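# Move boxes with repeated lot numbers onto the desk

## Task

Every cardboard box sits above a shelf-edge label giving its lot number. Find each box whose lot number occurs on two or more labels anywhere in the storeroom, and place all such boxes on the desk. They must rest there by themselves at the end, not be held in place by the robot. The robot must not tip over or finish leaning.

## Robot and tools

ROBOT. A Hello Robot Stretch 3 in a physics simulator with one arm. It has a two-wheeled base (0.33 m long, 0.34 m wide), a mast carrying a lift, and a telescoping arm that sticks out to the robot's RIGHT side. The arm cannot reach forward, so to move the gripper forward or back you drive the base. Turning in place pivots about the point midway between the drive wheels, 0.05 m behind the front edge. With the arm pulled in and the wrist folded, a turn sweeps a 0.28 m radius; an unfolded, level gripper reaches past that. The base cannot move sideways.

FRAMES. Base frame: origin on the floor between the drive wheels, x forward, y left, z up. hand_pose is reported in the base frame, located where the closed fingertips meet; with all wrist joints at zero its x axis points up, y back along the arm toward the mast, z toward the rear. Odometry frame is the base frame as it was at scene start. base_odometry comes from wheel turns only, so slip is counted as motion; heading is positive to the left, range -3.142 to 3.142.

execute_actions. Arguments: "actions", a list holding exactly one action (or empty, which just reports state and images), and optional "cameras", a list of names from head_camera, nav_camera, wrist_camera, all (omitted, null or ["all"] gives all; [] gives none). An action may contain "base", "joints", or both, plus optional "contact_limits"; all parts start at once.
- base: exactly one key. {"translate_m": d} is an offset in metres along the current heading, measured from the base's last reported position; positive forward, range -1 to 1. {"rotate_rad": d} is a turn in place by d radians, positive counter-clockwise seen from above, range -3.2 to 3.2.
- joints: a single dictionary keyed by joint name; each value is an absolute target, not an offset. lift_m 0 to 1.1 (arm height on the mast, metres); arm_m 0 to 0.52 (extension, metres); wrist_yaw_rad -1.345 to 4.42 (0 along the arm, positive swings toward the front, 3.0 folds over the base); wrist_pitch_rad -1.57 to 0.451 (0 level, negative tips fingers down); wrist_roll_rad -2.911 to 2.911 (0 fingers side by side, level); gripper_m -0.089 to 0.179 (bigger is wider; real fingertip gap is less than this by about 0.007 near closed and 0.025 wide open, zero below 0.007); head_pan_rad -3.953 to 1.73 (0 ahead, positive left, -1.57 looks along the arm); head_tilt_rad -1.53 to 0.419 (0 level, negative down). Done tolerances: ±0.004 for lift, arm and gripper, ±0.02 for yaw, roll, pan, tilt, ±0.05 for pitch.
- contact_limits: only arm_m, a motor effort percentage 1 to 100 at which the arm motion stops (negative sense when retracting). Smaller is gentler, but too small stops instantly. It also caps the arm's holding force until the next action; values above the maximum are clipped.
Unknown keys or out-of-range numbers get the whole call rejected with no motion. A joint or the base left out of an action may keep pushing toward an older target without this showing in the status. One action runs at most 15 s. If a result reports a stop, remaining movement, wait and finished_scene calls in that same reply are skipped.

wait: {"seconds": 0 to 10}; commands nothing, returns state and images.
zoom_image: {"camera": name, "region": [x0, y0, x1, y1]} in pixels of that camera's most recent full image, origin top-left, at most 504 by 504. Head images are 896x504, nav 672x504 (fisheye), wrist 644x364.
finished_scene: {"scene": current scene number}; irreversible, ends the scene after the last command has been held and reports success. Replying with no tool call ends everything.

RESULT LINES. base_status and joint_status: how each commanded motion ended. "done" (for the base: wheels turned the commanded amount, even if slipping), "off_target" (stopped short, may still push), "contact_stop" (arm or lift hit something firmly; that joint goes slack and drops its target until commanded again; a slack lift may sag under load or keep pressing), "time_out", "torque_fault" (a wrist servo overloaded and goes limp for 10 s). on_its_own covers uncommanded joints; "held at" is the target being held, not the actual position. motor_effort: percent of maximum, positive toward larger joint values, peak of the last action in brackets; readings carry fixed bias and noise; positive wheel effort pushes forward. Effort outside the rest range suggests pushing or carrying. lidar_m: 12 distances in 30-degree sectors from the base origin, first straight ahead, counter-clockwise (4th left, 7th behind, 10th right), '-' for nothing; plane 0.17 m above floor, range 0.15 to 12 m, blind to clear objects, table tops and thin legs; the mast and low lift hide parts of sectors 5, 6, 9, 10. wrist_depth_mm and head_depth_mm: 7x7 grids of median depth (wrist 45 to 1000 mm, head 280 to 4000 mm, head grid is as sent, i.e. sideways). base_tilt in degrees (forward, right positive), with a fixed bias up to about 4 degrees. turned_by_wheels and turned_by_imu: turn since last result, left positive.

GRIPPING. Command gripper_m smaller than the object's width to grasp; smaller squeezes harder but a stall guard may weaken it, so heavy objects can slide; resend a different value to squeeze again. Release by opening at least 0.02 past where contact happened. Neither the reading nor "done" proves a grasp; check cameras.

SPEED. Full speed (0.30 m/s, 1.9 rad/s) only when stowed: lift_m under 0.30, arm_m under 0.03, wrist_yaw_rad above 2.54; otherwise 0.10 m/s and 0.63 rad/s.

CAUTIONS. Fold or unfold the wrist only with lift_m 0.32 to 0.95, wrist_pitch_rad -0.4 and roll near 0; once folded the lift may go down to 0.25. With yaw below -0.4 keep pitch at -0.5 or lower. Pushing on something rigid with the gripper above about 0.45 m can tip the robot before the contact stop; a raised contact limit or a second push makes this worse. Don't drive while holding or pressing on something fixed, and avoid snagging furniture, especially reversing. If tilting, reverse the last move in small steps, free the gripper, and lower the lift to about 0.2 if it stays tilted. Avoid drops, slams and hard shoves; objects may occasionally be nudged by outside forces. The simulation keeps running while you think, with the last command held.

Each tool is called after "Request:" as a command line: name --argument value for each argument, lists and objects as JSON in quotes; but a table of rows of numbers goes row by row, as --pt "numbers of a row", without its own name.

## Session

Request:
execute_actions --actions '[]'

Scene clock: 0.00 s.
base_odometry: x=+0.000 y=+0.000 heading=+0.000 (m, m, rad; odometry frame)
turned_by_wheels: +0.000 (rad since the last result)
turned_by_imu: +0.000 (rad since the last result)
base_tilt: forward=-2.0 right=+1.4 (deg)
lidar_m: 2.59 1.32 0.80 0.71 0.72 0.85 1.58 1.73 1.77 1.12 1.24 1.21
head_depth_mm: 1948 2732 2821 2802 2795 2705 2264 / 1946 2802 2808 2791 2801 2822 2267 / 1959 2691 2739 2711 2728 2740 2234 / 1961 2593 2632 2646 2667 2674 2264 / 1945 2540 2567 2565 2600 2609 2243 / 1972 2497 2530 2543 2529 2542 2233 / 1963 2441 2459 2450 2437 2449 2227
base_status: not commanded
joint_positions: lift_m=+0.506 arm_m=+0.003 wrist_yaw_rad=+3.086 wrist_pitch_rad=-0.322 wrist_roll_rad=-0.013 gripper_m=+0.037 head_pan_rad=-0.007 head_tilt_rad=-0.020
joint_status: not commanded
motor_effort: left_wheel=+0 right_wheel=+0 lift_m=+29 arm_m=-1 wrist_yaw_rad=+1 wrist_pitch_rad=+8 wrist_roll_rad=+0 gripper_m=+1 head_pan_rad=+0 head_tilt_rad=+1 (%)
hand_pose: x=-0.0082 y=+0.0876 z=+0.5412 quat_wxyz=(+0.132, +0.696, +0.095, +0.699) (m; base frame)
wrist_depth_mm: 572 596 667 685 751 794 864 / 607 638 693 746 817 857 942 / 650 691 761 799 862 940 - / 694 756 799 863 956 - - / 743 799 - 927 - - - / 777 816 - 842 869 841 862 / 702 705 694 717 709 721 722
pictures: head_camera (sideways: a quarter turn clockwise sets it upright), nav_camera (sideways: a quarter turn counterclockwise sets it upright), wrist_camera
Images, in order (width x height): head_camera 896x504, nav_camera 672x504, wrist_camera 644x364.

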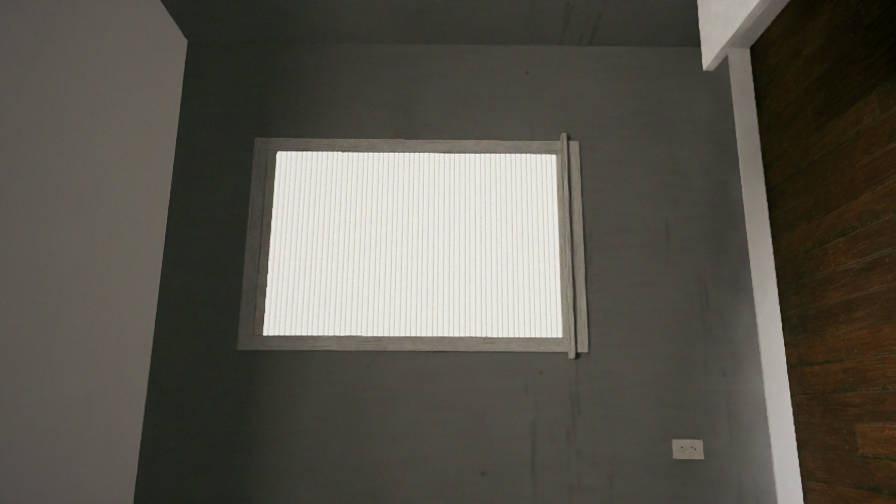

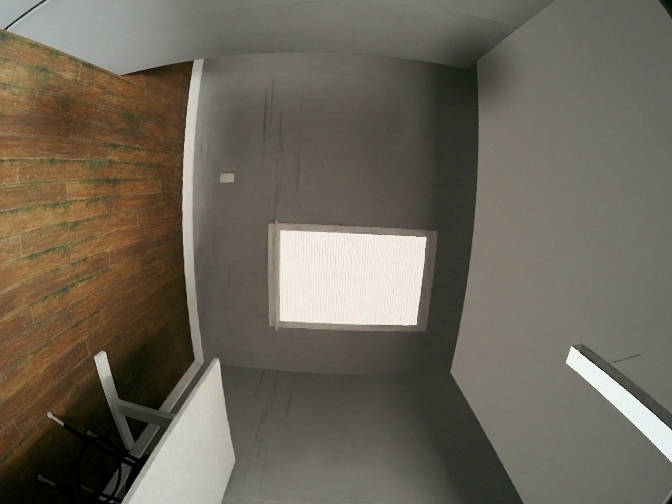

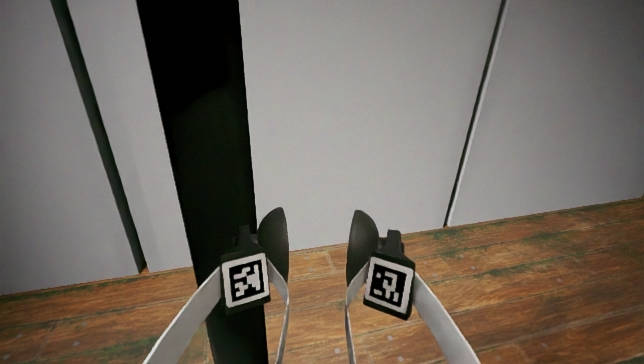

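Request:
execute_actions --actions '[{"joints":{"head_pan_rad":-1.57,"head_tilt_rad":-0.4}}]' --cameras '["head_camera","nav_camera"]'

Request:
execute_actions --actions '[{"joints":{"head_pan_rad":-3.1,"head_tilt_rad":-0.3}}]' --cameras '["head_camera","nav_camera"]'

Request:
execute_actions --actions '[{"joints":{"head_pan_rad":1.57,"head_tilt_rad":-0.3}}]' --cameras '["head_camera","nav_camera"]'

Scene clock: 7.43 s.
base_odometry: x=+0.000 y=+0.000 heading=+0.000 (m, m, rad; odometry frame)
turned_by_wheels: +0.000 (rad since the last result)
turned_by_imu: +0.000 (rad since the last result)
base_tilt: forward=-2.1 right=+1.4 (deg)
lidar_m: 2.59 1.32 0.81 0.71 0.72 0.85 1.58 1.73 1.77 1.12 1.23 1.20
head_depth_mm: 1472 1575 1699 1863 2055 1806 1437 / 1443 1529 1664 1798 1979 1805 1440 / 1418 1501 1623 1751 1910 1783 1442 / 1390 1478 1602 1721 1870 1785 1436 / 1349 1455 1542 1654 1230 1703 1430 / 1336 1420 1523 1558 1058 1609 1400 / 1302 1376 1481 1548 1057 1655 1432
base_status: not commanded
joint_positions: lift_m=+0.506 arm_m=+0.003 wrist_yaw_rad=+3.086 wrist_pitch_rad=-0.322 wrist_roll_rad=-0.013 gripper_m=+0.037 head_pan_rad=-1.563 head_tilt_rad=-0.395
joint_status: all done
motor_effort: left_wheel=+0(0) right_wheel=+0(0) lift_m=+29(29) arm_m=-1(1) wrist_yaw_rad=+0(0) wrist_pitch_rad=+7(8) wrist_roll_rad=+0(0) gripper_m=+0(0) head_pan_rad=-3(44) head_tilt_rad=-2(17) (%)
hand_pose: x=-0.0082 y=+0.0876 z=+0.5412 quat_wxyz=(+0.132, +0.696, +0.095, +0.699) (m; base frame)
wrist_depth_mm: 577 604 664 682 744 819 871 / 607 645 707 745 800 894 974 / 661 704 750 794 862 959 - / 706 763 817 883 944 - - / 741 804 - 939 - - - / 761 808 - 865 881 886 883 / 692 706 690 724 710 721 735
pictures: head_camera (sideways: a quarter turn clockwise sets it upright), nav_camera (sideways: a quarter turn counterclockwise sets it upright)
Images, in order (width x height): head_camera 896x504, nav_camera 672x504.

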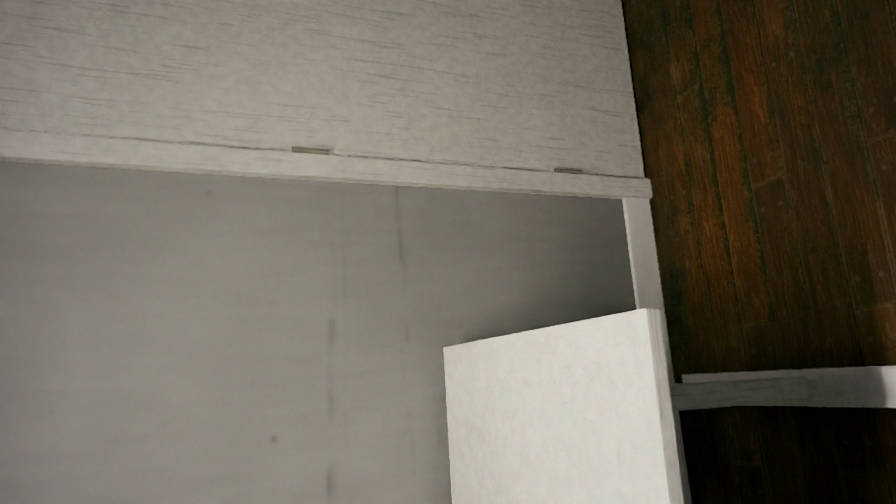

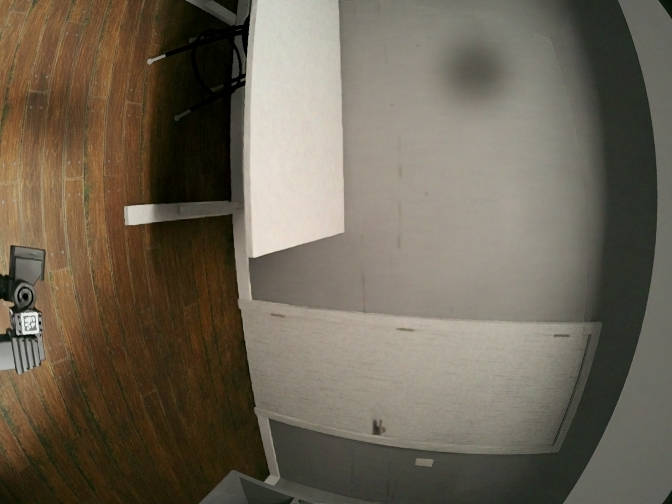

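Scene clock: 8.70 s.
base_odometry: x=+0.000 y=+0.000 heading=+0.000 (m, m, rad; odometry frame)
turned_by_wheels: +0.000 (rad since the last result)
turned_by_imu: +0.000 (rad since the last result)
base_tilt: forward=-2.0 right=+1.1 (deg)
lidar_m: 2.59 1.32 0.80 0.71 0.72 0.85 1.58 1.73 1.77 1.12 1.23 1.20
head_depth_mm: 1343 1347 1370 1398 1413 1454 1458 / 1597 1640 1745 1784 1801 1839 1562 / 1916 2007 2008 2166 2217 1989 1566 / 1939 2015 2148 2269 2304 1987 1545 / 1896 1995 2098 2251 2311 1956 1542 / 1878 1963 2042 2209 2327 1944 1530 / 1711 1621 1668 1723 1830 1884 1533
base_status: not commanded
joint_positions: lift_m=+0.506 arm_m=+0.003 wrist_yaw_rad=+3.086 wrist_pitch_rad=-0.322 wrist_roll_rad=-0.013 gripper_m=+0.037 head_pan_rad=-3.093 head_tilt_rad=-0.310
joint_status: all done
motor_effort: left_wheel=-1(0) right_wheel=+0(0) lift_m=+29(30) arm_m=-1(1) wrist_yaw_rad=+1(0) wrist_pitch_rad=+7(7) wrist_roll_rad=+0(0) gripper_m=+0(0) head_pan_rad=-3(44) head_tilt_rad=+3(10) (%)
hand_pose: x=-0.0082 y=+0.0876 z=+0.5412 quat_wxyz=(+0.132, +0.696, +0.095, +0.699) (m; base frame)
wrist_depth_mm: 575 597 653 676 736 792 856 / 619 629 693 740 796 864 951 / 657 686 770 774 878 922 - / 688 732 834 879 948 - - / 771 805 - 937 - - - / 790 823 - 820 872 855 854 / 692 706 677 703 719 726 737
pictures: head_camera (sideways: a quarter turn clockwise sets it upright), nav_camera (sideways: a quarter turn counterclockwise sets it upright)
Images, in order (width x height): head_camera 896x504, nav_camera 672x504.

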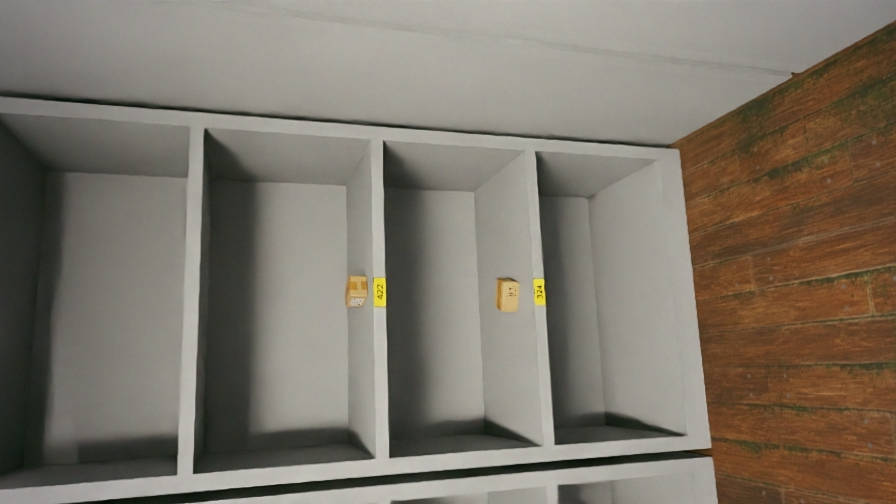

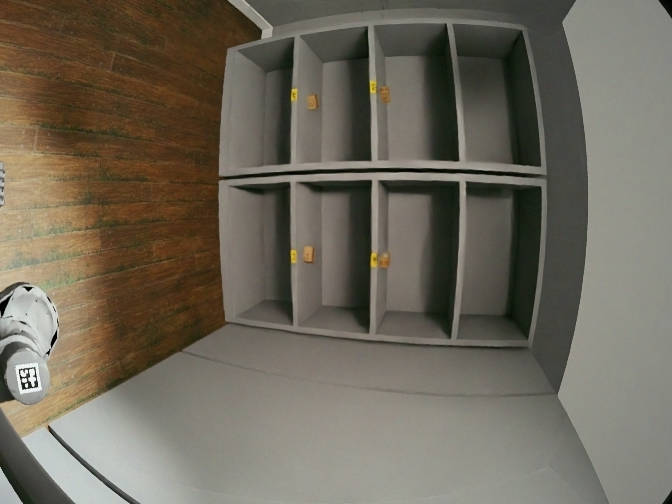

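Scene clock: 11.17 s.
base_odometry: x=+0.000 y=+0.000 heading=+0.000 (m, m, rad; odometry frame)
turned_by_wheels: +0.000 (rad since the last result)
turned_by_imu: +0.000 (rad since the last result)
base_tilt: forward=-2.1 right=+1.3 (deg)
lidar_m: 2.60 1.32 0.80 0.72 0.72 0.86 1.59 1.73 1.78 1.12 1.24 1.20
head_depth_mm: 659 700 744 798 854 919 994 / 642 680 723 773 824 887 956 / 628 664 705 746 800 858 922 / 614 646 685 728 775 829 894 / 600 630 664 706 750 800 863 / 585 613 651 688 731 777 831 / 573 602 635 669 710 754 803
base_status: not commanded
joint_positions: lift_m=+0.506 arm_m=+0.003 wrist_yaw_rad=+3.086 wrist_pitch_rad=-0.322 wrist_roll_rad=-0.013 gripper_m=+0.037 head_pan_rad=+1.563 head_tilt_rad=-0.310
joint_status: all done
motor_effort: left_wheel=+0(0) right_wheel=+0(0) lift_m=+29(28) arm_m=-2(1) wrist_yaw_rad=+0(0) wrist_pitch_rad=+8(7) wrist_roll_rad=+1(0) gripper_m=+1(0) head_pan_rad=+3(41) head_tilt_rad=+3(3) (%)
hand_pose: x=-0.0082 y=+0.0876 z=+0.5412 quat_wxyz=(+0.132, +0.696, +0.095, +0.699) (m; base frame)
wrist_depth_mm: 578 602 660 704 733 783 881 / 613 641 706 740 797 863 938 / 647 695 764 794 879 946 - / 695 735 820 850 966 - - / 746 798 - 939 - - - / 781 810 - 839 864 863 875 / 694 694 678 720 717 716 715
pictures: head_camera (sideways: a quarter turn clockwise sets it upright), nav_camera (sideways: a quarter turn counterclockwise sets it upright)
Images, in order (width x height): head_camera 896x504, nav_camera 672x504.

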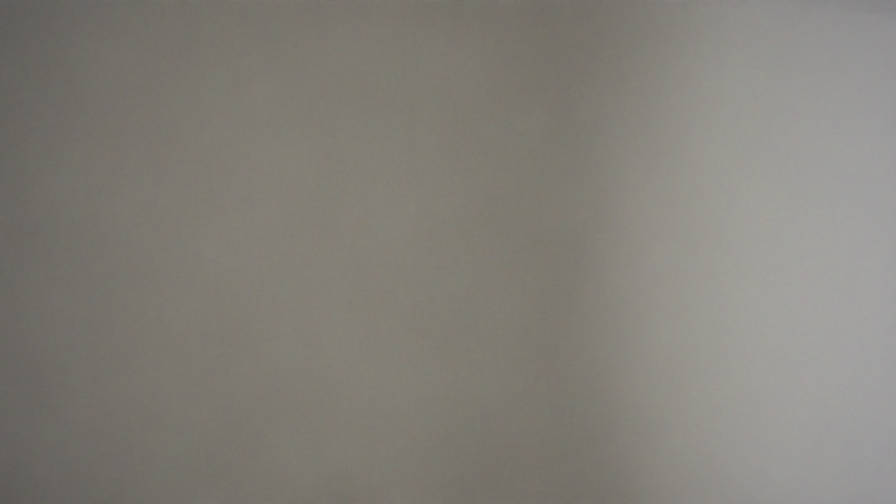

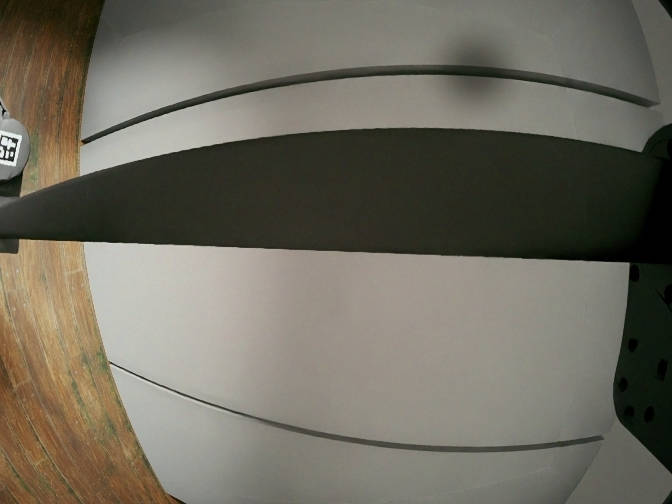

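Request:
execute_actions --actions '[{"joints":{"head_pan_rad":-2.6,"head_tilt_rad":-0.3}}]' --cameras '["head_camera"]'

Request:
execute_actions --actions '[{"joints":{"head_pan_rad":0.6,"head_tilt_rad":-0.4}}]' --cameras '["head_camera","nav_camera"]'

Scene clock: 17.90 s.
base_odometry: x=+0.000 y=+0.000 heading=+0.000 (m, m, rad; odometry frame)
turned_by_wheels: +0.000 (rad since the last result)
turned_by_imu: +0.000 (rad since the last result)
base_tilt: forward=-2.2 right=+1.3 (deg)
lidar_m: 2.60 1.32 0.81 0.71 0.72 0.85 1.58 1.73 1.77 1.12 1.24 1.20
head_depth_mm: 1833 1905 1992 2108 2227 1900 1566 / 1505 1614 1777 2099 2211 1947 1558 / 1945 2023 2121 2236 1987 1938 1554 / 2001 2080 2175 2330 2439 1994 1553 / 2048 2141 2288 2387 2434 1974 1550 / 1972 2042 2126 2221 2319 1969 1541 / 1829 2319 2414 2554 2588 1956 1531
base_status: not commanded
joint_positions: lift_m=+0.506 arm_m=+0.003 wrist_yaw_rad=+3.086 wrist_pitch_rad=-0.322 wrist_roll_rad=-0.013 gripper_m=+0.037 head_pan_rad=-2.593 head_tilt_rad=-0.310
joint_status: all done
motor_effort: left_wheel=+0(0) right_wheel=+0(0) lift_m=+29(29) arm_m=-1(1) wrist_yaw_rad=+0(1) wrist_pitch_rad=+8(8) wrist_roll_rad=+0(0) gripper_m=+0(0) head_pan_rad=-4(44) head_tilt_rad=+3(4) (%)
hand_pose: x=-0.0082 y=+0.0876 z=+0.5412 quat_wxyz=(+0.132, +0.696, +0.095, +0.699) (m; base frame)
wrist_depth_mm: 584 598 655 688 763 796 880 / 612 643 705 737 790 873 968 / 650 692 769 806 868 963 - / 686 728 820 861 950 - - / 750 804 - 926 - - - / 777 842 - 846 859 853 849 / 692 704 685 717 708 706 728
pictures: head_camera (sideways: a quarter turn clockwise sets it upright)
Images, in order (width x height): head_camera 896x504.

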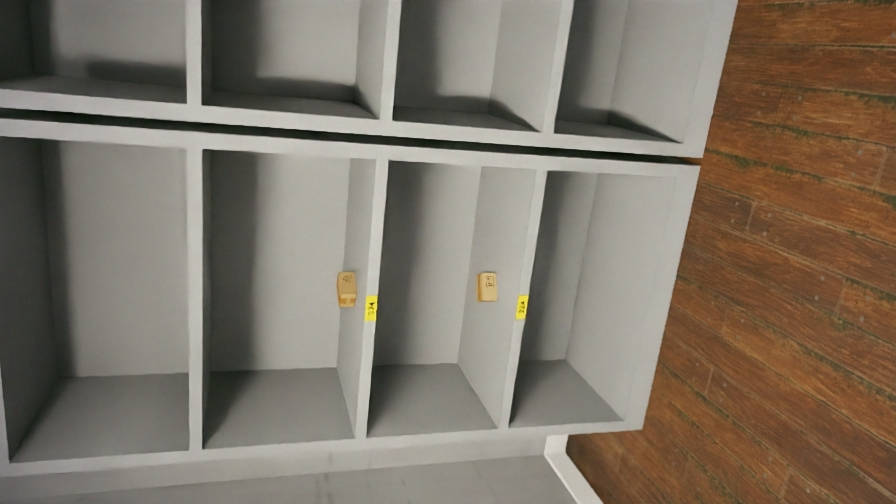

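Scene clock: 19.80 s.
base_odometry: x=+0.000 y=+0.000 heading=+0.000 (m, m, rad; odometry frame)
turned_by_wheels: +0.000 (rad since the last result)
turned_by_imu: +0.000 (rad since the last result)
base_tilt: forward=-2.1 right=+1.5 (deg)
lidar_m: 2.60 1.32 0.81 0.71 0.72 0.85 1.58 1.73 1.77 1.12 1.24 1.20
head_depth_mm: 2165 2298 2422 2611 2415 1801 1445 / 2223 2369 2546 2697 2425 1806 1449 / 2300 2463 2639 2841 2423 1802 1440 / 2411 2573 2750 2939 2380 1797 1433 / 1387 1460 1564 1677 1816 1729 1429 / 1147 1207 1269 1347 1432 1516 1428 / 983 1023 1074 1122 1177 1244 1307
base_status: not commanded
joint_positions: lift_m=+0.506 arm_m=+0.003 wrist_yaw_rad=+3.086 wrist_pitch_rad=-0.322 wrist_roll_rad=-0.013 gripper_m=+0.037 head_pan_rad=+0.593 head_tilt_rad=-0.395
joint_status: all done
motor_effort: left_wheel=+0(0) right_wheel=+0(0) lift_m=+29(29) arm_m=-1(1) wrist_yaw_rad=+0(0) wrist_pitch_rad=+7(7) wrist_roll_rad=+0(0) gripper_m=+0(0) head_pan_rad=+3(43) head_tilt_rad=-2(8) (%)
hand_pose: x=-0.0082 y=+0.0876 z=+0.5412 quat_wxyz=(+0.132, +0.696, +0.095, +0.699) (m; base frame)
wrist_depth_mm: 574 604 648 685 743 806 855 / 608 636 698 738 795 874 957 / 642 699 752 791 867 957 - / 702 738 827 849 938 - - / 739 799 - 952 - - - / 793 829 - 842 863 846 871 / 693 693 680 717 739 729 745
pictures: head_camera (sideways: a quarter turn clockwise sets it upright), nav_camera (sideways: a quarter turn counterclockwise sets it upright)
Images, in order (width x height): head_camera 896x504, nav_camera 672x504.

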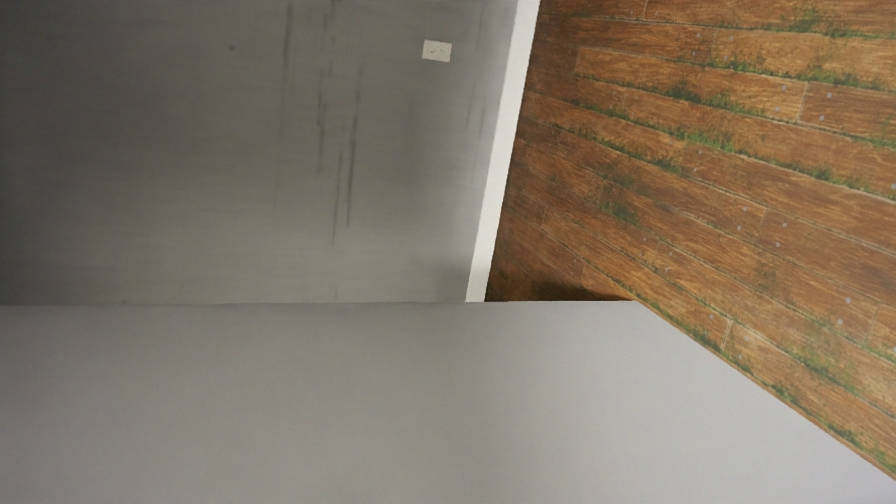

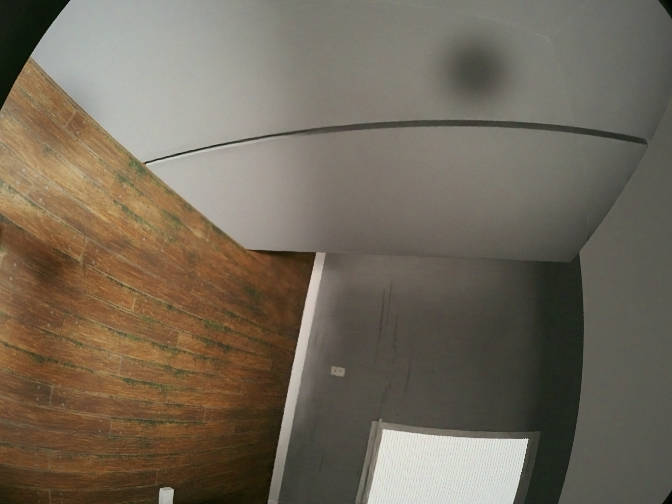

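Request:
execute_actions --actions '[{"base":{"rotate_rad":0.2},"joints":{"head_pan_rad":-2.8,"head_tilt_rad":-0.3,"lift_m":0.25,"wrist_pitch_rad":-0.4}}]' --cameras '["head_camera"]'

Request:
zoom_image --camera "head_camera" --region '[320, 230, 560, 370]'

Request:
execute_actions --actions '[{"base":{"translate_m":1.0},"joints":{"head_pan_rad":1.0,"head_tilt_rad":-0.4}}]' --cameras '[]'

Request:
execute_actions --actions '[{"base":{"translate_m":0.85},"joints":{"head_pan_rad":1.6}}]' --cameras '["head_camera","nav_camera"]'

Scene clock: 32.73 s.
base_odometry: x=+0.000 y=+0.000 heading=+0.200 (m, m, rad; odometry frame)
turned_by_wheels: +0.200 (rad since the last result)
turned_by_imu: +0.199 (rad since the last result)
base_tilt: forward=-2.1 right=+1.4 (deg)
lidar_m: 2.59 1.02 0.74 0.71 0.74 1.00 1.73 2.07 1.65 1.12 1.53 1.69
head_depth_mm: 1827 1894 1997 2121 2220 1879 1558 / 1509 1604 1745 2123 2216 1936 1548 / 1932 2014 2128 2217 1962 1953 1546 / 1988 2092 2178 2329 2452 1971 1546 / 2067 2141 2259 2415 2417 1957 1545 / 1956 2051 2158 2216 2310 1958 1546 / 1819 2300 2435 2515 2583 1953 1542
base_status: done
joint_positions: lift_m=+0.251 arm_m=+0.003 wrist_yaw_rad=+3.086 wrist_pitch_rad=-0.416 wrist_roll_rad=-0.013 gripper_m=+0.037 head_pan_rad=-2.793 head_tilt_rad=-0.310
joint_status: all done
motor_effort: left_wheel=-3(9) right_wheel=+2(4) lift_m=+11(24) arm_m=-2(1) wrist_yaw_rad=+0(1) wrist_pitch_rad=+7(8) wrist_roll_rad=+0(0) gripper_m=+1(0) head_pan_rad=-4(44) head_tilt_rad=+3(10) (%)
hand_pose: x=-0.0088 y=+0.0769 z=+0.2640 quat_wxyz=(+0.164, +0.691, +0.128, +0.692) (m; base frame)
wrist_depth_mm: 648 646 675 693 675 700 721 / 697 720 728 727 741 753 792 / 761 769 792 787 802 823 854 / 667 662 - 692 688 697 710 / 529 530 - 552 580 569 573 / 465 - - - 469 475 480 / - - - - 399 409 415
pictures: head_camera (sideways: a quarter turn clockwise sets it upright)
Images, in order (width x height): head_camera 896x504.

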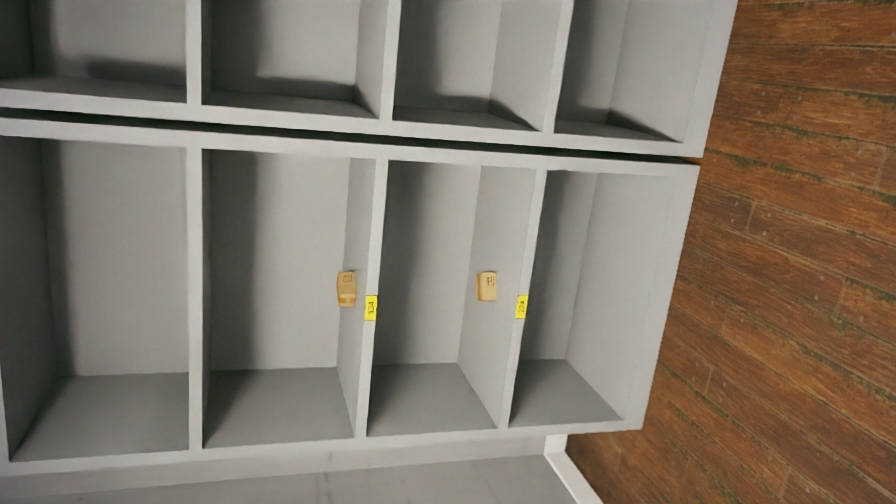

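Region (320, 230, 560, 370) of head_camera's 896x504 image, scaled by 2.100, with more detail than that image has; it fills the top 294 rows of this view, and the rest is white.

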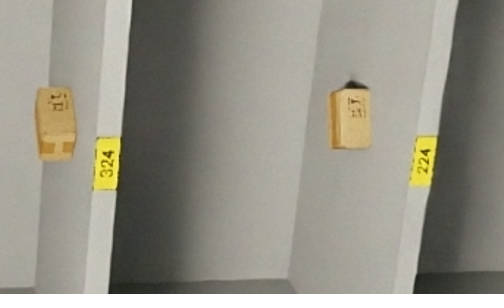

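Scene clock: 37.77 s.
base_odometry: x=+0.980 y=+0.198 heading=+0.200 (m, m, rad; odometry frame)
turned_by_wheels: +0.000 (rad since the last result)
turned_by_imu: +0.004 (rad since the last result)
base_tilt: forward=-2.1 right=+1.3 (deg)
lidar_m: 1.59 1.64 0.75 0.72 0.75 1.02 2.74 2.22 0.96 0.96 1.65 1.65
head_depth_mm: 1684 1784 1860 1933 2038 1810 1451 / 1902 1957 2063 2191 2242 1797 1449 / 2102 2215 2375 2511 2377 1803 1429 / 728 775 841 905 987 1086 1234 / 683 725 775 836 907 986 1093 / 641 680 727 777 838 909 988 / 606 639 679 726 781 840 904
base_status: done
joint_positions: lift_m=+0.251 arm_m=+0.003 wrist_yaw_rad=+3.086 wrist_pitch_rad=-0.416 wrist_roll_rad=-0.013 gripper_m=+0.037 head_pan_rad=+0.993 head_tilt_rad=-0.395
joint_status: all done
motor_effort: left_wheel=-4(11) right_wheel=+1(6) lift_m=+12(12) arm_m=+0(1) wrist_yaw_rad=+0(1) wrist_pitch_rad=+7(8) wrist_roll_rad=+0(0) gripper_m=+0(0) head_pan_rad=+3(42) head_tilt_rad=-1(9) (%)
hand_pose: x=-0.0088 y=+0.0768 z=+0.2639 quat_wxyz=(+0.164, +0.691, +0.128, +0.692) (m; base frame)
wrist_depth_mm: 659 666 671 686 695 707 - / 719 711 738 739 758 763 - / 775 773 783 798 819 855 947 / 656 659 - 679 694 700 718 / 532 531 - 551 578 565 575 / 463 - - - 473 471 479 / - - - - 401 408 409
pictures: none
No camera images: the call's "cameras" was empty. Leave "cameras" out to get every camera's image.

Scene clock: 42.30 s.
base_odometry: x=+1.813 y=+0.367 heading=+0.200 (m, m, rad; odometry frame)
turned_by_wheels: +0.000 (rad since the last result)
turned_by_imu: +0.003 (rad since the last result)
base_tilt: forward=-2.0 right=+1.3 (deg)
lidar_m: 0.73 0.76 1.03 1.18 0.91 1.03 2.83 1.43 1.27 1.58 1.04 0.76
head_depth_mm: 1905 1990 2143 2130 2101 1806 1448 / 1908 2029 2147 2329 2355 1801 1441 / 1903 2017 2184 2334 2416 1784 1436 / 1871 2015 2158 2325 2355 1802 1435 / 1885 2006 2175 2361 2335 1776 1430 / 1888 2030 2174 2334 2247 1646 1390 / 936 940 946 961 971 992 1005
base_status: done
joint_positions: lift_m=+0.251 arm_m=+0.003 wrist_yaw_rad=+3.086 wrist_pitch_rad=-0.416 wrist_roll_rad=-0.013 gripper_m=+0.037 head_pan_rad=+1.593 head_tilt_rad=-0.396
joint_status: all done
motor_effort: left_wheel=-3(9) right_wheel=+2(6) lift_m=+12(12) arm_m=+0(2) wrist_yaw_rad=+0(1) wrist_pitch_rad=+8(7) wrist_roll_rad=+0(0) gripper_m=+1(0) head_pan_rad=+3(33) head_tilt_rad=-2(1) (%)
hand_pose: x=-0.0088 y=+0.0768 z=+0.2639 quat_wxyz=(+0.165, +0.691, +0.128, +0.692) (m; base frame)
wrist_depth_mm: 653 668 - - - - 800 / 717 726 - - - - 792 / 765 777 885 884 908 938 797 / 647 667 - 681 676 712 707 / 525 542 - 551 579 565 569 / 465 - - - 468 477 473 / - - - - 399 406 405
pictures: head_camera (sideways: a quarter turn clockwise sets it upright), nav_camera (sideways: a quarter turn counterclockwise sets it upright)
Images, in order (width x height): head_camera 896x504, nav_camera 672x504.

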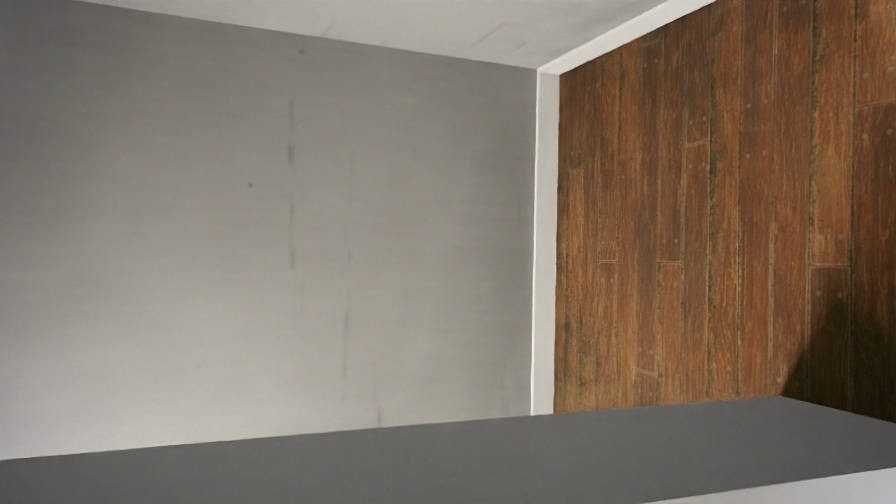

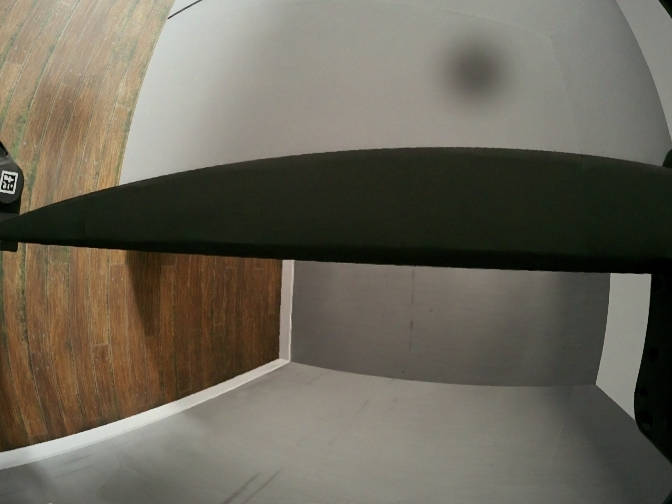

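Request:
execute_actions --actions '[{"base":{"translate_m":0.15},"joints":{"head_pan_rad":0,"head_tilt_rad":-0.5}}]' --cameras '[]'

Request:
execute_actions --actions '[{"base":{"rotate_rad":1.571}}]' --cameras '[]'

Request:
execute_actions --actions '[{"base":{"translate_m":1.0}}]' --cameras '[]'

Request:
execute_actions --actions '[{"base":{"translate_m":0.65},"joints":{"head_pan_rad":1.65,"head_tilt_rad":-0.3}}]' --cameras '["head_camera","nav_camera"]'

Scene clock: 51.93 s.
base_odometry: x=+1.960 y=+0.397 heading=+0.200 (m, m, rad; odometry frame)
turned_by_wheels: +0.000 (rad since the last result)
turned_by_imu: +0.000 (rad since the last result)
base_tilt: forward=-2.0 right=+1.2 (deg)
lidar_m: 0.58 0.60 0.82 2.19 0.91 1.03 2.84 2.25 1.35 1.58 0.82 0.60
head_depth_mm: 459 497 545 598 658 757 871 / 457 497 542 599 665 756 866 / 457 496 541 598 669 754 864 / 456 495 541 596 665 750 862 / 456 494 540 594 666 748 860 / 455 493 540 595 660 750 856 / 455 492 539 592 661 744 853
base_status: done
joint_positions: lift_m=+0.251 arm_m=+0.003 wrist_yaw_rad=+3.086 wrist_pitch_rad=-0.416 wrist_roll_rad=-0.013 gripper_m=+0.037 head_pan_rad=+0.007 head_tilt_rad=-0.495
joint_status: all done
motor_effort: left_wheel=-4(12) right_wheel=+2(6) lift_m=+12(13) arm_m=-2(2) wrist_yaw_rad=+1(0) wrist_pitch_rad=+7(8) wrist_roll_rad=+0(0) gripper_m=+1(0) head_pan_rad=-3(44) head_tilt_rad=-1(9) (%)
hand_pose: x=-0.0088 y=+0.0768 z=+0.2639 quat_wxyz=(+0.165, +0.691, +0.128, +0.692) (m; base frame)
wrist_depth_mm: 655 722 - - - 914 640 / 717 762 - - - 938 654 / 760 795 892 896 911 860 631 / 658 664 - 678 697 695 621 / 542 543 - 559 582 570 573 / 458 - - - 470 470 472 / - - - - 402 404 407
pictures: none
No camera images: the call's "cameras" was empty. Leave "cameras" out to get every camera's image.

Scene clock: 54.07 s.
base_odometry: x=+1.960 y=+0.397 heading=+1.770 (m, m, rad; odometry frame)
turned_by_wheels: +1.571 (rad since the last result)
turned_by_imu: +1.560 (rad since the last result)
base_tilt: forward=-2.0 right=+1.2 (deg)
lidar_m: 2.20 0.86 1.04 2.89 2.24 1.34 1.58 0.82 0.60 0.58 0.60 0.83
head_depth_mm: 1721 1694 1667 1651 1643 1542 1347 / 1869 2014 2207 2333 2014 1632 1341 / 1873 2034 2241 2465 2075 1621 1331 / 1862 2052 2242 2428 2071 1622 1337 / 1881 2022 2211 2471 2044 1612 1333 / 1844 2018 2225 2421 2054 1603 1333 / 1852 2039 2208 2375 1877 1497 1321
base_status: done
joint_positions: lift_m=+0.251 arm_m=+0.003 wrist_yaw_rad=+3.086 wrist_pitch_rad=-0.416 wrist_roll_rad=-0.013 gripper_m=+0.037 head_pan_rad=+0.007 head_tilt_rad=-0.495
joint_status: not commanded
motor_effort: left_wheel=-3(15) right_wheel=+2(7) lift_m=+12(12) arm_m=-1(1) wrist_yaw_rad=+0(2) wrist_pitch_rad=+8(8) wrist_roll_rad=+0(0) gripper_m=+0(0) head_pan_rad=-4(3) head_tilt_rad=-2(1) (%)
hand_pose: x=-0.0088 y=+0.0768 z=+0.2639 quat_wxyz=(+0.165, +0.691, +0.128, +0.692) (m; base frame)
wrist_depth_mm: - - - - - - 787 / - - - - - - 794 / 829 866 891 886 911 923 824 / 652 668 - 691 695 702 716 / 531 545 - 555 578 558 569 / 462 - - - 471 465 479 / - - - - 406 407 413
pictures: none
No camera images: the call's "cameras" was empty. Leave "cameras" out to get every camera's image.

Scene clock: 59.00 s.
base_odometry: x=+1.762 y=+1.377 heading=+1.770 (m, m, rad; odometry frame)
turned_by_wheels: +0.000 (rad since the last result)
turned_by_imu: +0.004 (rad since the last result)
base_tilt: forward=-1.9 right=+1.3 (deg)
lidar_m: 1.19 1.24 0.46 0.44 0.46 2.26 2.24 0.82 0.60 0.58 0.61 0.84
head_depth_mm: 991 1071 1171 1292 1431 1540 1354 / 992 1072 1180 1295 1439 1561 1337 / 986 1072 1172 1296 1444 1570 1330 / 992 1072 1170 1287 1453 1578 1332 / 983 1072 1177 1295 1449 1570 1333 / 984 1072 1169 1289 1433 1561 1322 / 990 1066 1172 1294 1434 1557 1328
base_status: done
joint_positions: lift_m=+0.251 arm_m=+0.003 wrist_yaw_rad=+3.086 wrist_pitch_rad=-0.416 wrist_roll_rad=-0.013 gripper_m=+0.037 head_pan_rad=+0.007 head_tilt_rad=-0.495
joint_status: not commanded
motor_effort: left_wheel=-3(11) right_wheel=+2(6) lift_m=+12(12) arm_m=-1(1) wrist_yaw_rad=-1(0) wrist_pitch_rad=+8(8) wrist_roll_rad=+0(0) gripper_m=+1(1) head_pan_rad=-3(4) head_tilt_rad=-1(2) (%)
hand_pose: x=-0.0088 y=+0.0768 z=+0.2639 quat_wxyz=(+0.165, +0.691, +0.128, +0.692) (m; base frame)
wrist_depth_mm: - 434 435 435 441 - - / - 482 468 476 487 - - / 848 784 511 520 546 943 974 / 662 627 - 575 638 724 709 / 537 537 - 552 578 571 567 / 463 - - - 466 466 478 / - - - - 405 407 409
pictures: none
No camera images: the call's "cameras" was empty. Leave "cameras" out to get every camera's image.

Scene clock: 62.90 s.
base_odometry: x=+1.633 y=+2.014 heading=+1.770 (m, m, rad; odometry frame)
turned_by_wheels: +0.000 (rad since the last result)
turned_by_imu: +0.002 (rad since the last result)
base_tilt: forward=-2.0 right=+1.3 (deg)
lidar_m: 0.54 0.56 0.77 2.18 0.67 0.65 2.23 0.83 0.61 0.59 0.61 0.55
head_depth_mm: 2093 2013 1959 1892 1865 1796 1548 / 3576 3475 3326 3147 2587 1991 1561 / 3744 3937 - - 2752 1988 1549 / 3687 3977 - - 2752 1967 1543 / 3603 3072 3205 3423 2613 1977 1543 / 2015 2107 2207 2345 2299 1891 1535 / 1214 1241 1303 1376 1443 1565 1465
base_status: done
joint_positions: lift_m=+0.251 arm_m=+0.003 wrist_yaw_rad=+3.086 wrist_pitch_rad=-0.416 wrist_roll_rad=-0.013 gripper_m=+0.037 head_pan_rad=+1.643 head_tilt_rad=-0.310
joint_status: all done
motor_effort: left_wheel=-4(9) right_wheel=+1(6) lift_m=+12(12) arm_m=-1(1) wrist_yaw_rad=+0(1) wrist_pitch_rad=+7(8) wrist_roll_rad=+1(0) gripper_m=+0(0) head_pan_rad=+3(46) head_tilt_rad=+4(15) (%)
hand_pose: x=-0.0088 y=+0.0768 z=+0.2639 quat_wxyz=(+0.165, +0.691, +0.128, +0.692) (m; base frame)
wrist_depth_mm: - - - - - 876 602 / 981 - - - - 868 598 / 681 809 880 899 905 833 604 / 585 674 - 673 697 688 586 / 529 542 - 551 578 554 554 / 460 - - - 466 470 477 / - - - - 401 405 413
pictures: head_camera (sideways: a quarter turn clockwise sets it upright), nav_camera (sideways: a quarter turn counterclockwise sets it upright)
Images, in order (width x height): head_camera 896x504, nav_camera 672x504.

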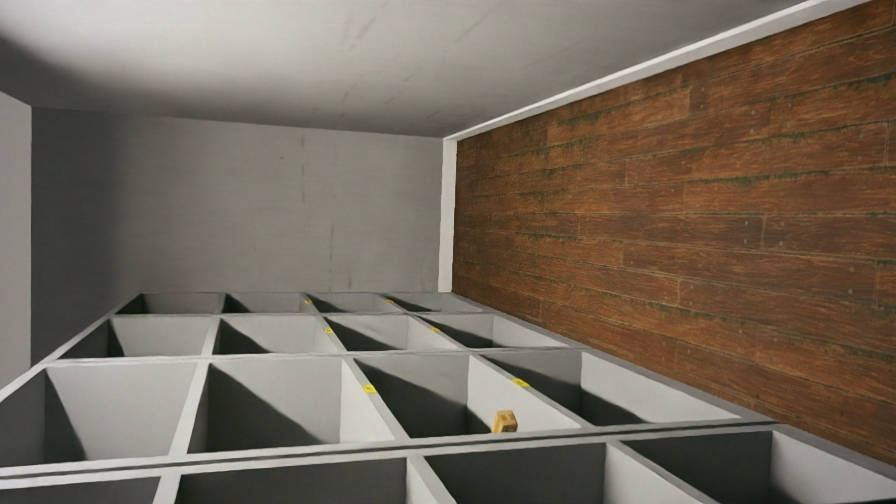

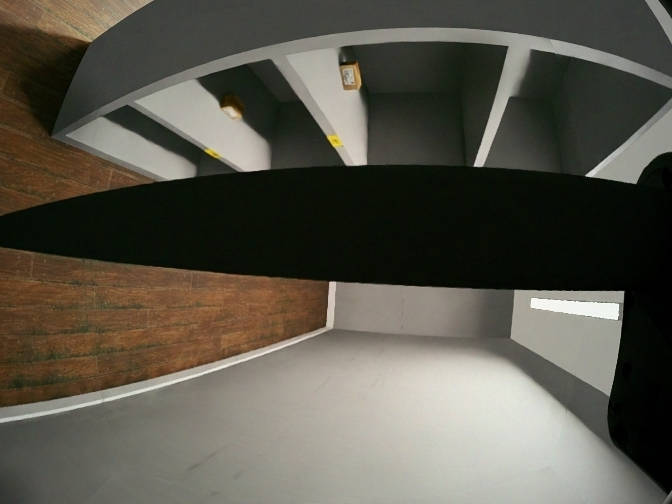

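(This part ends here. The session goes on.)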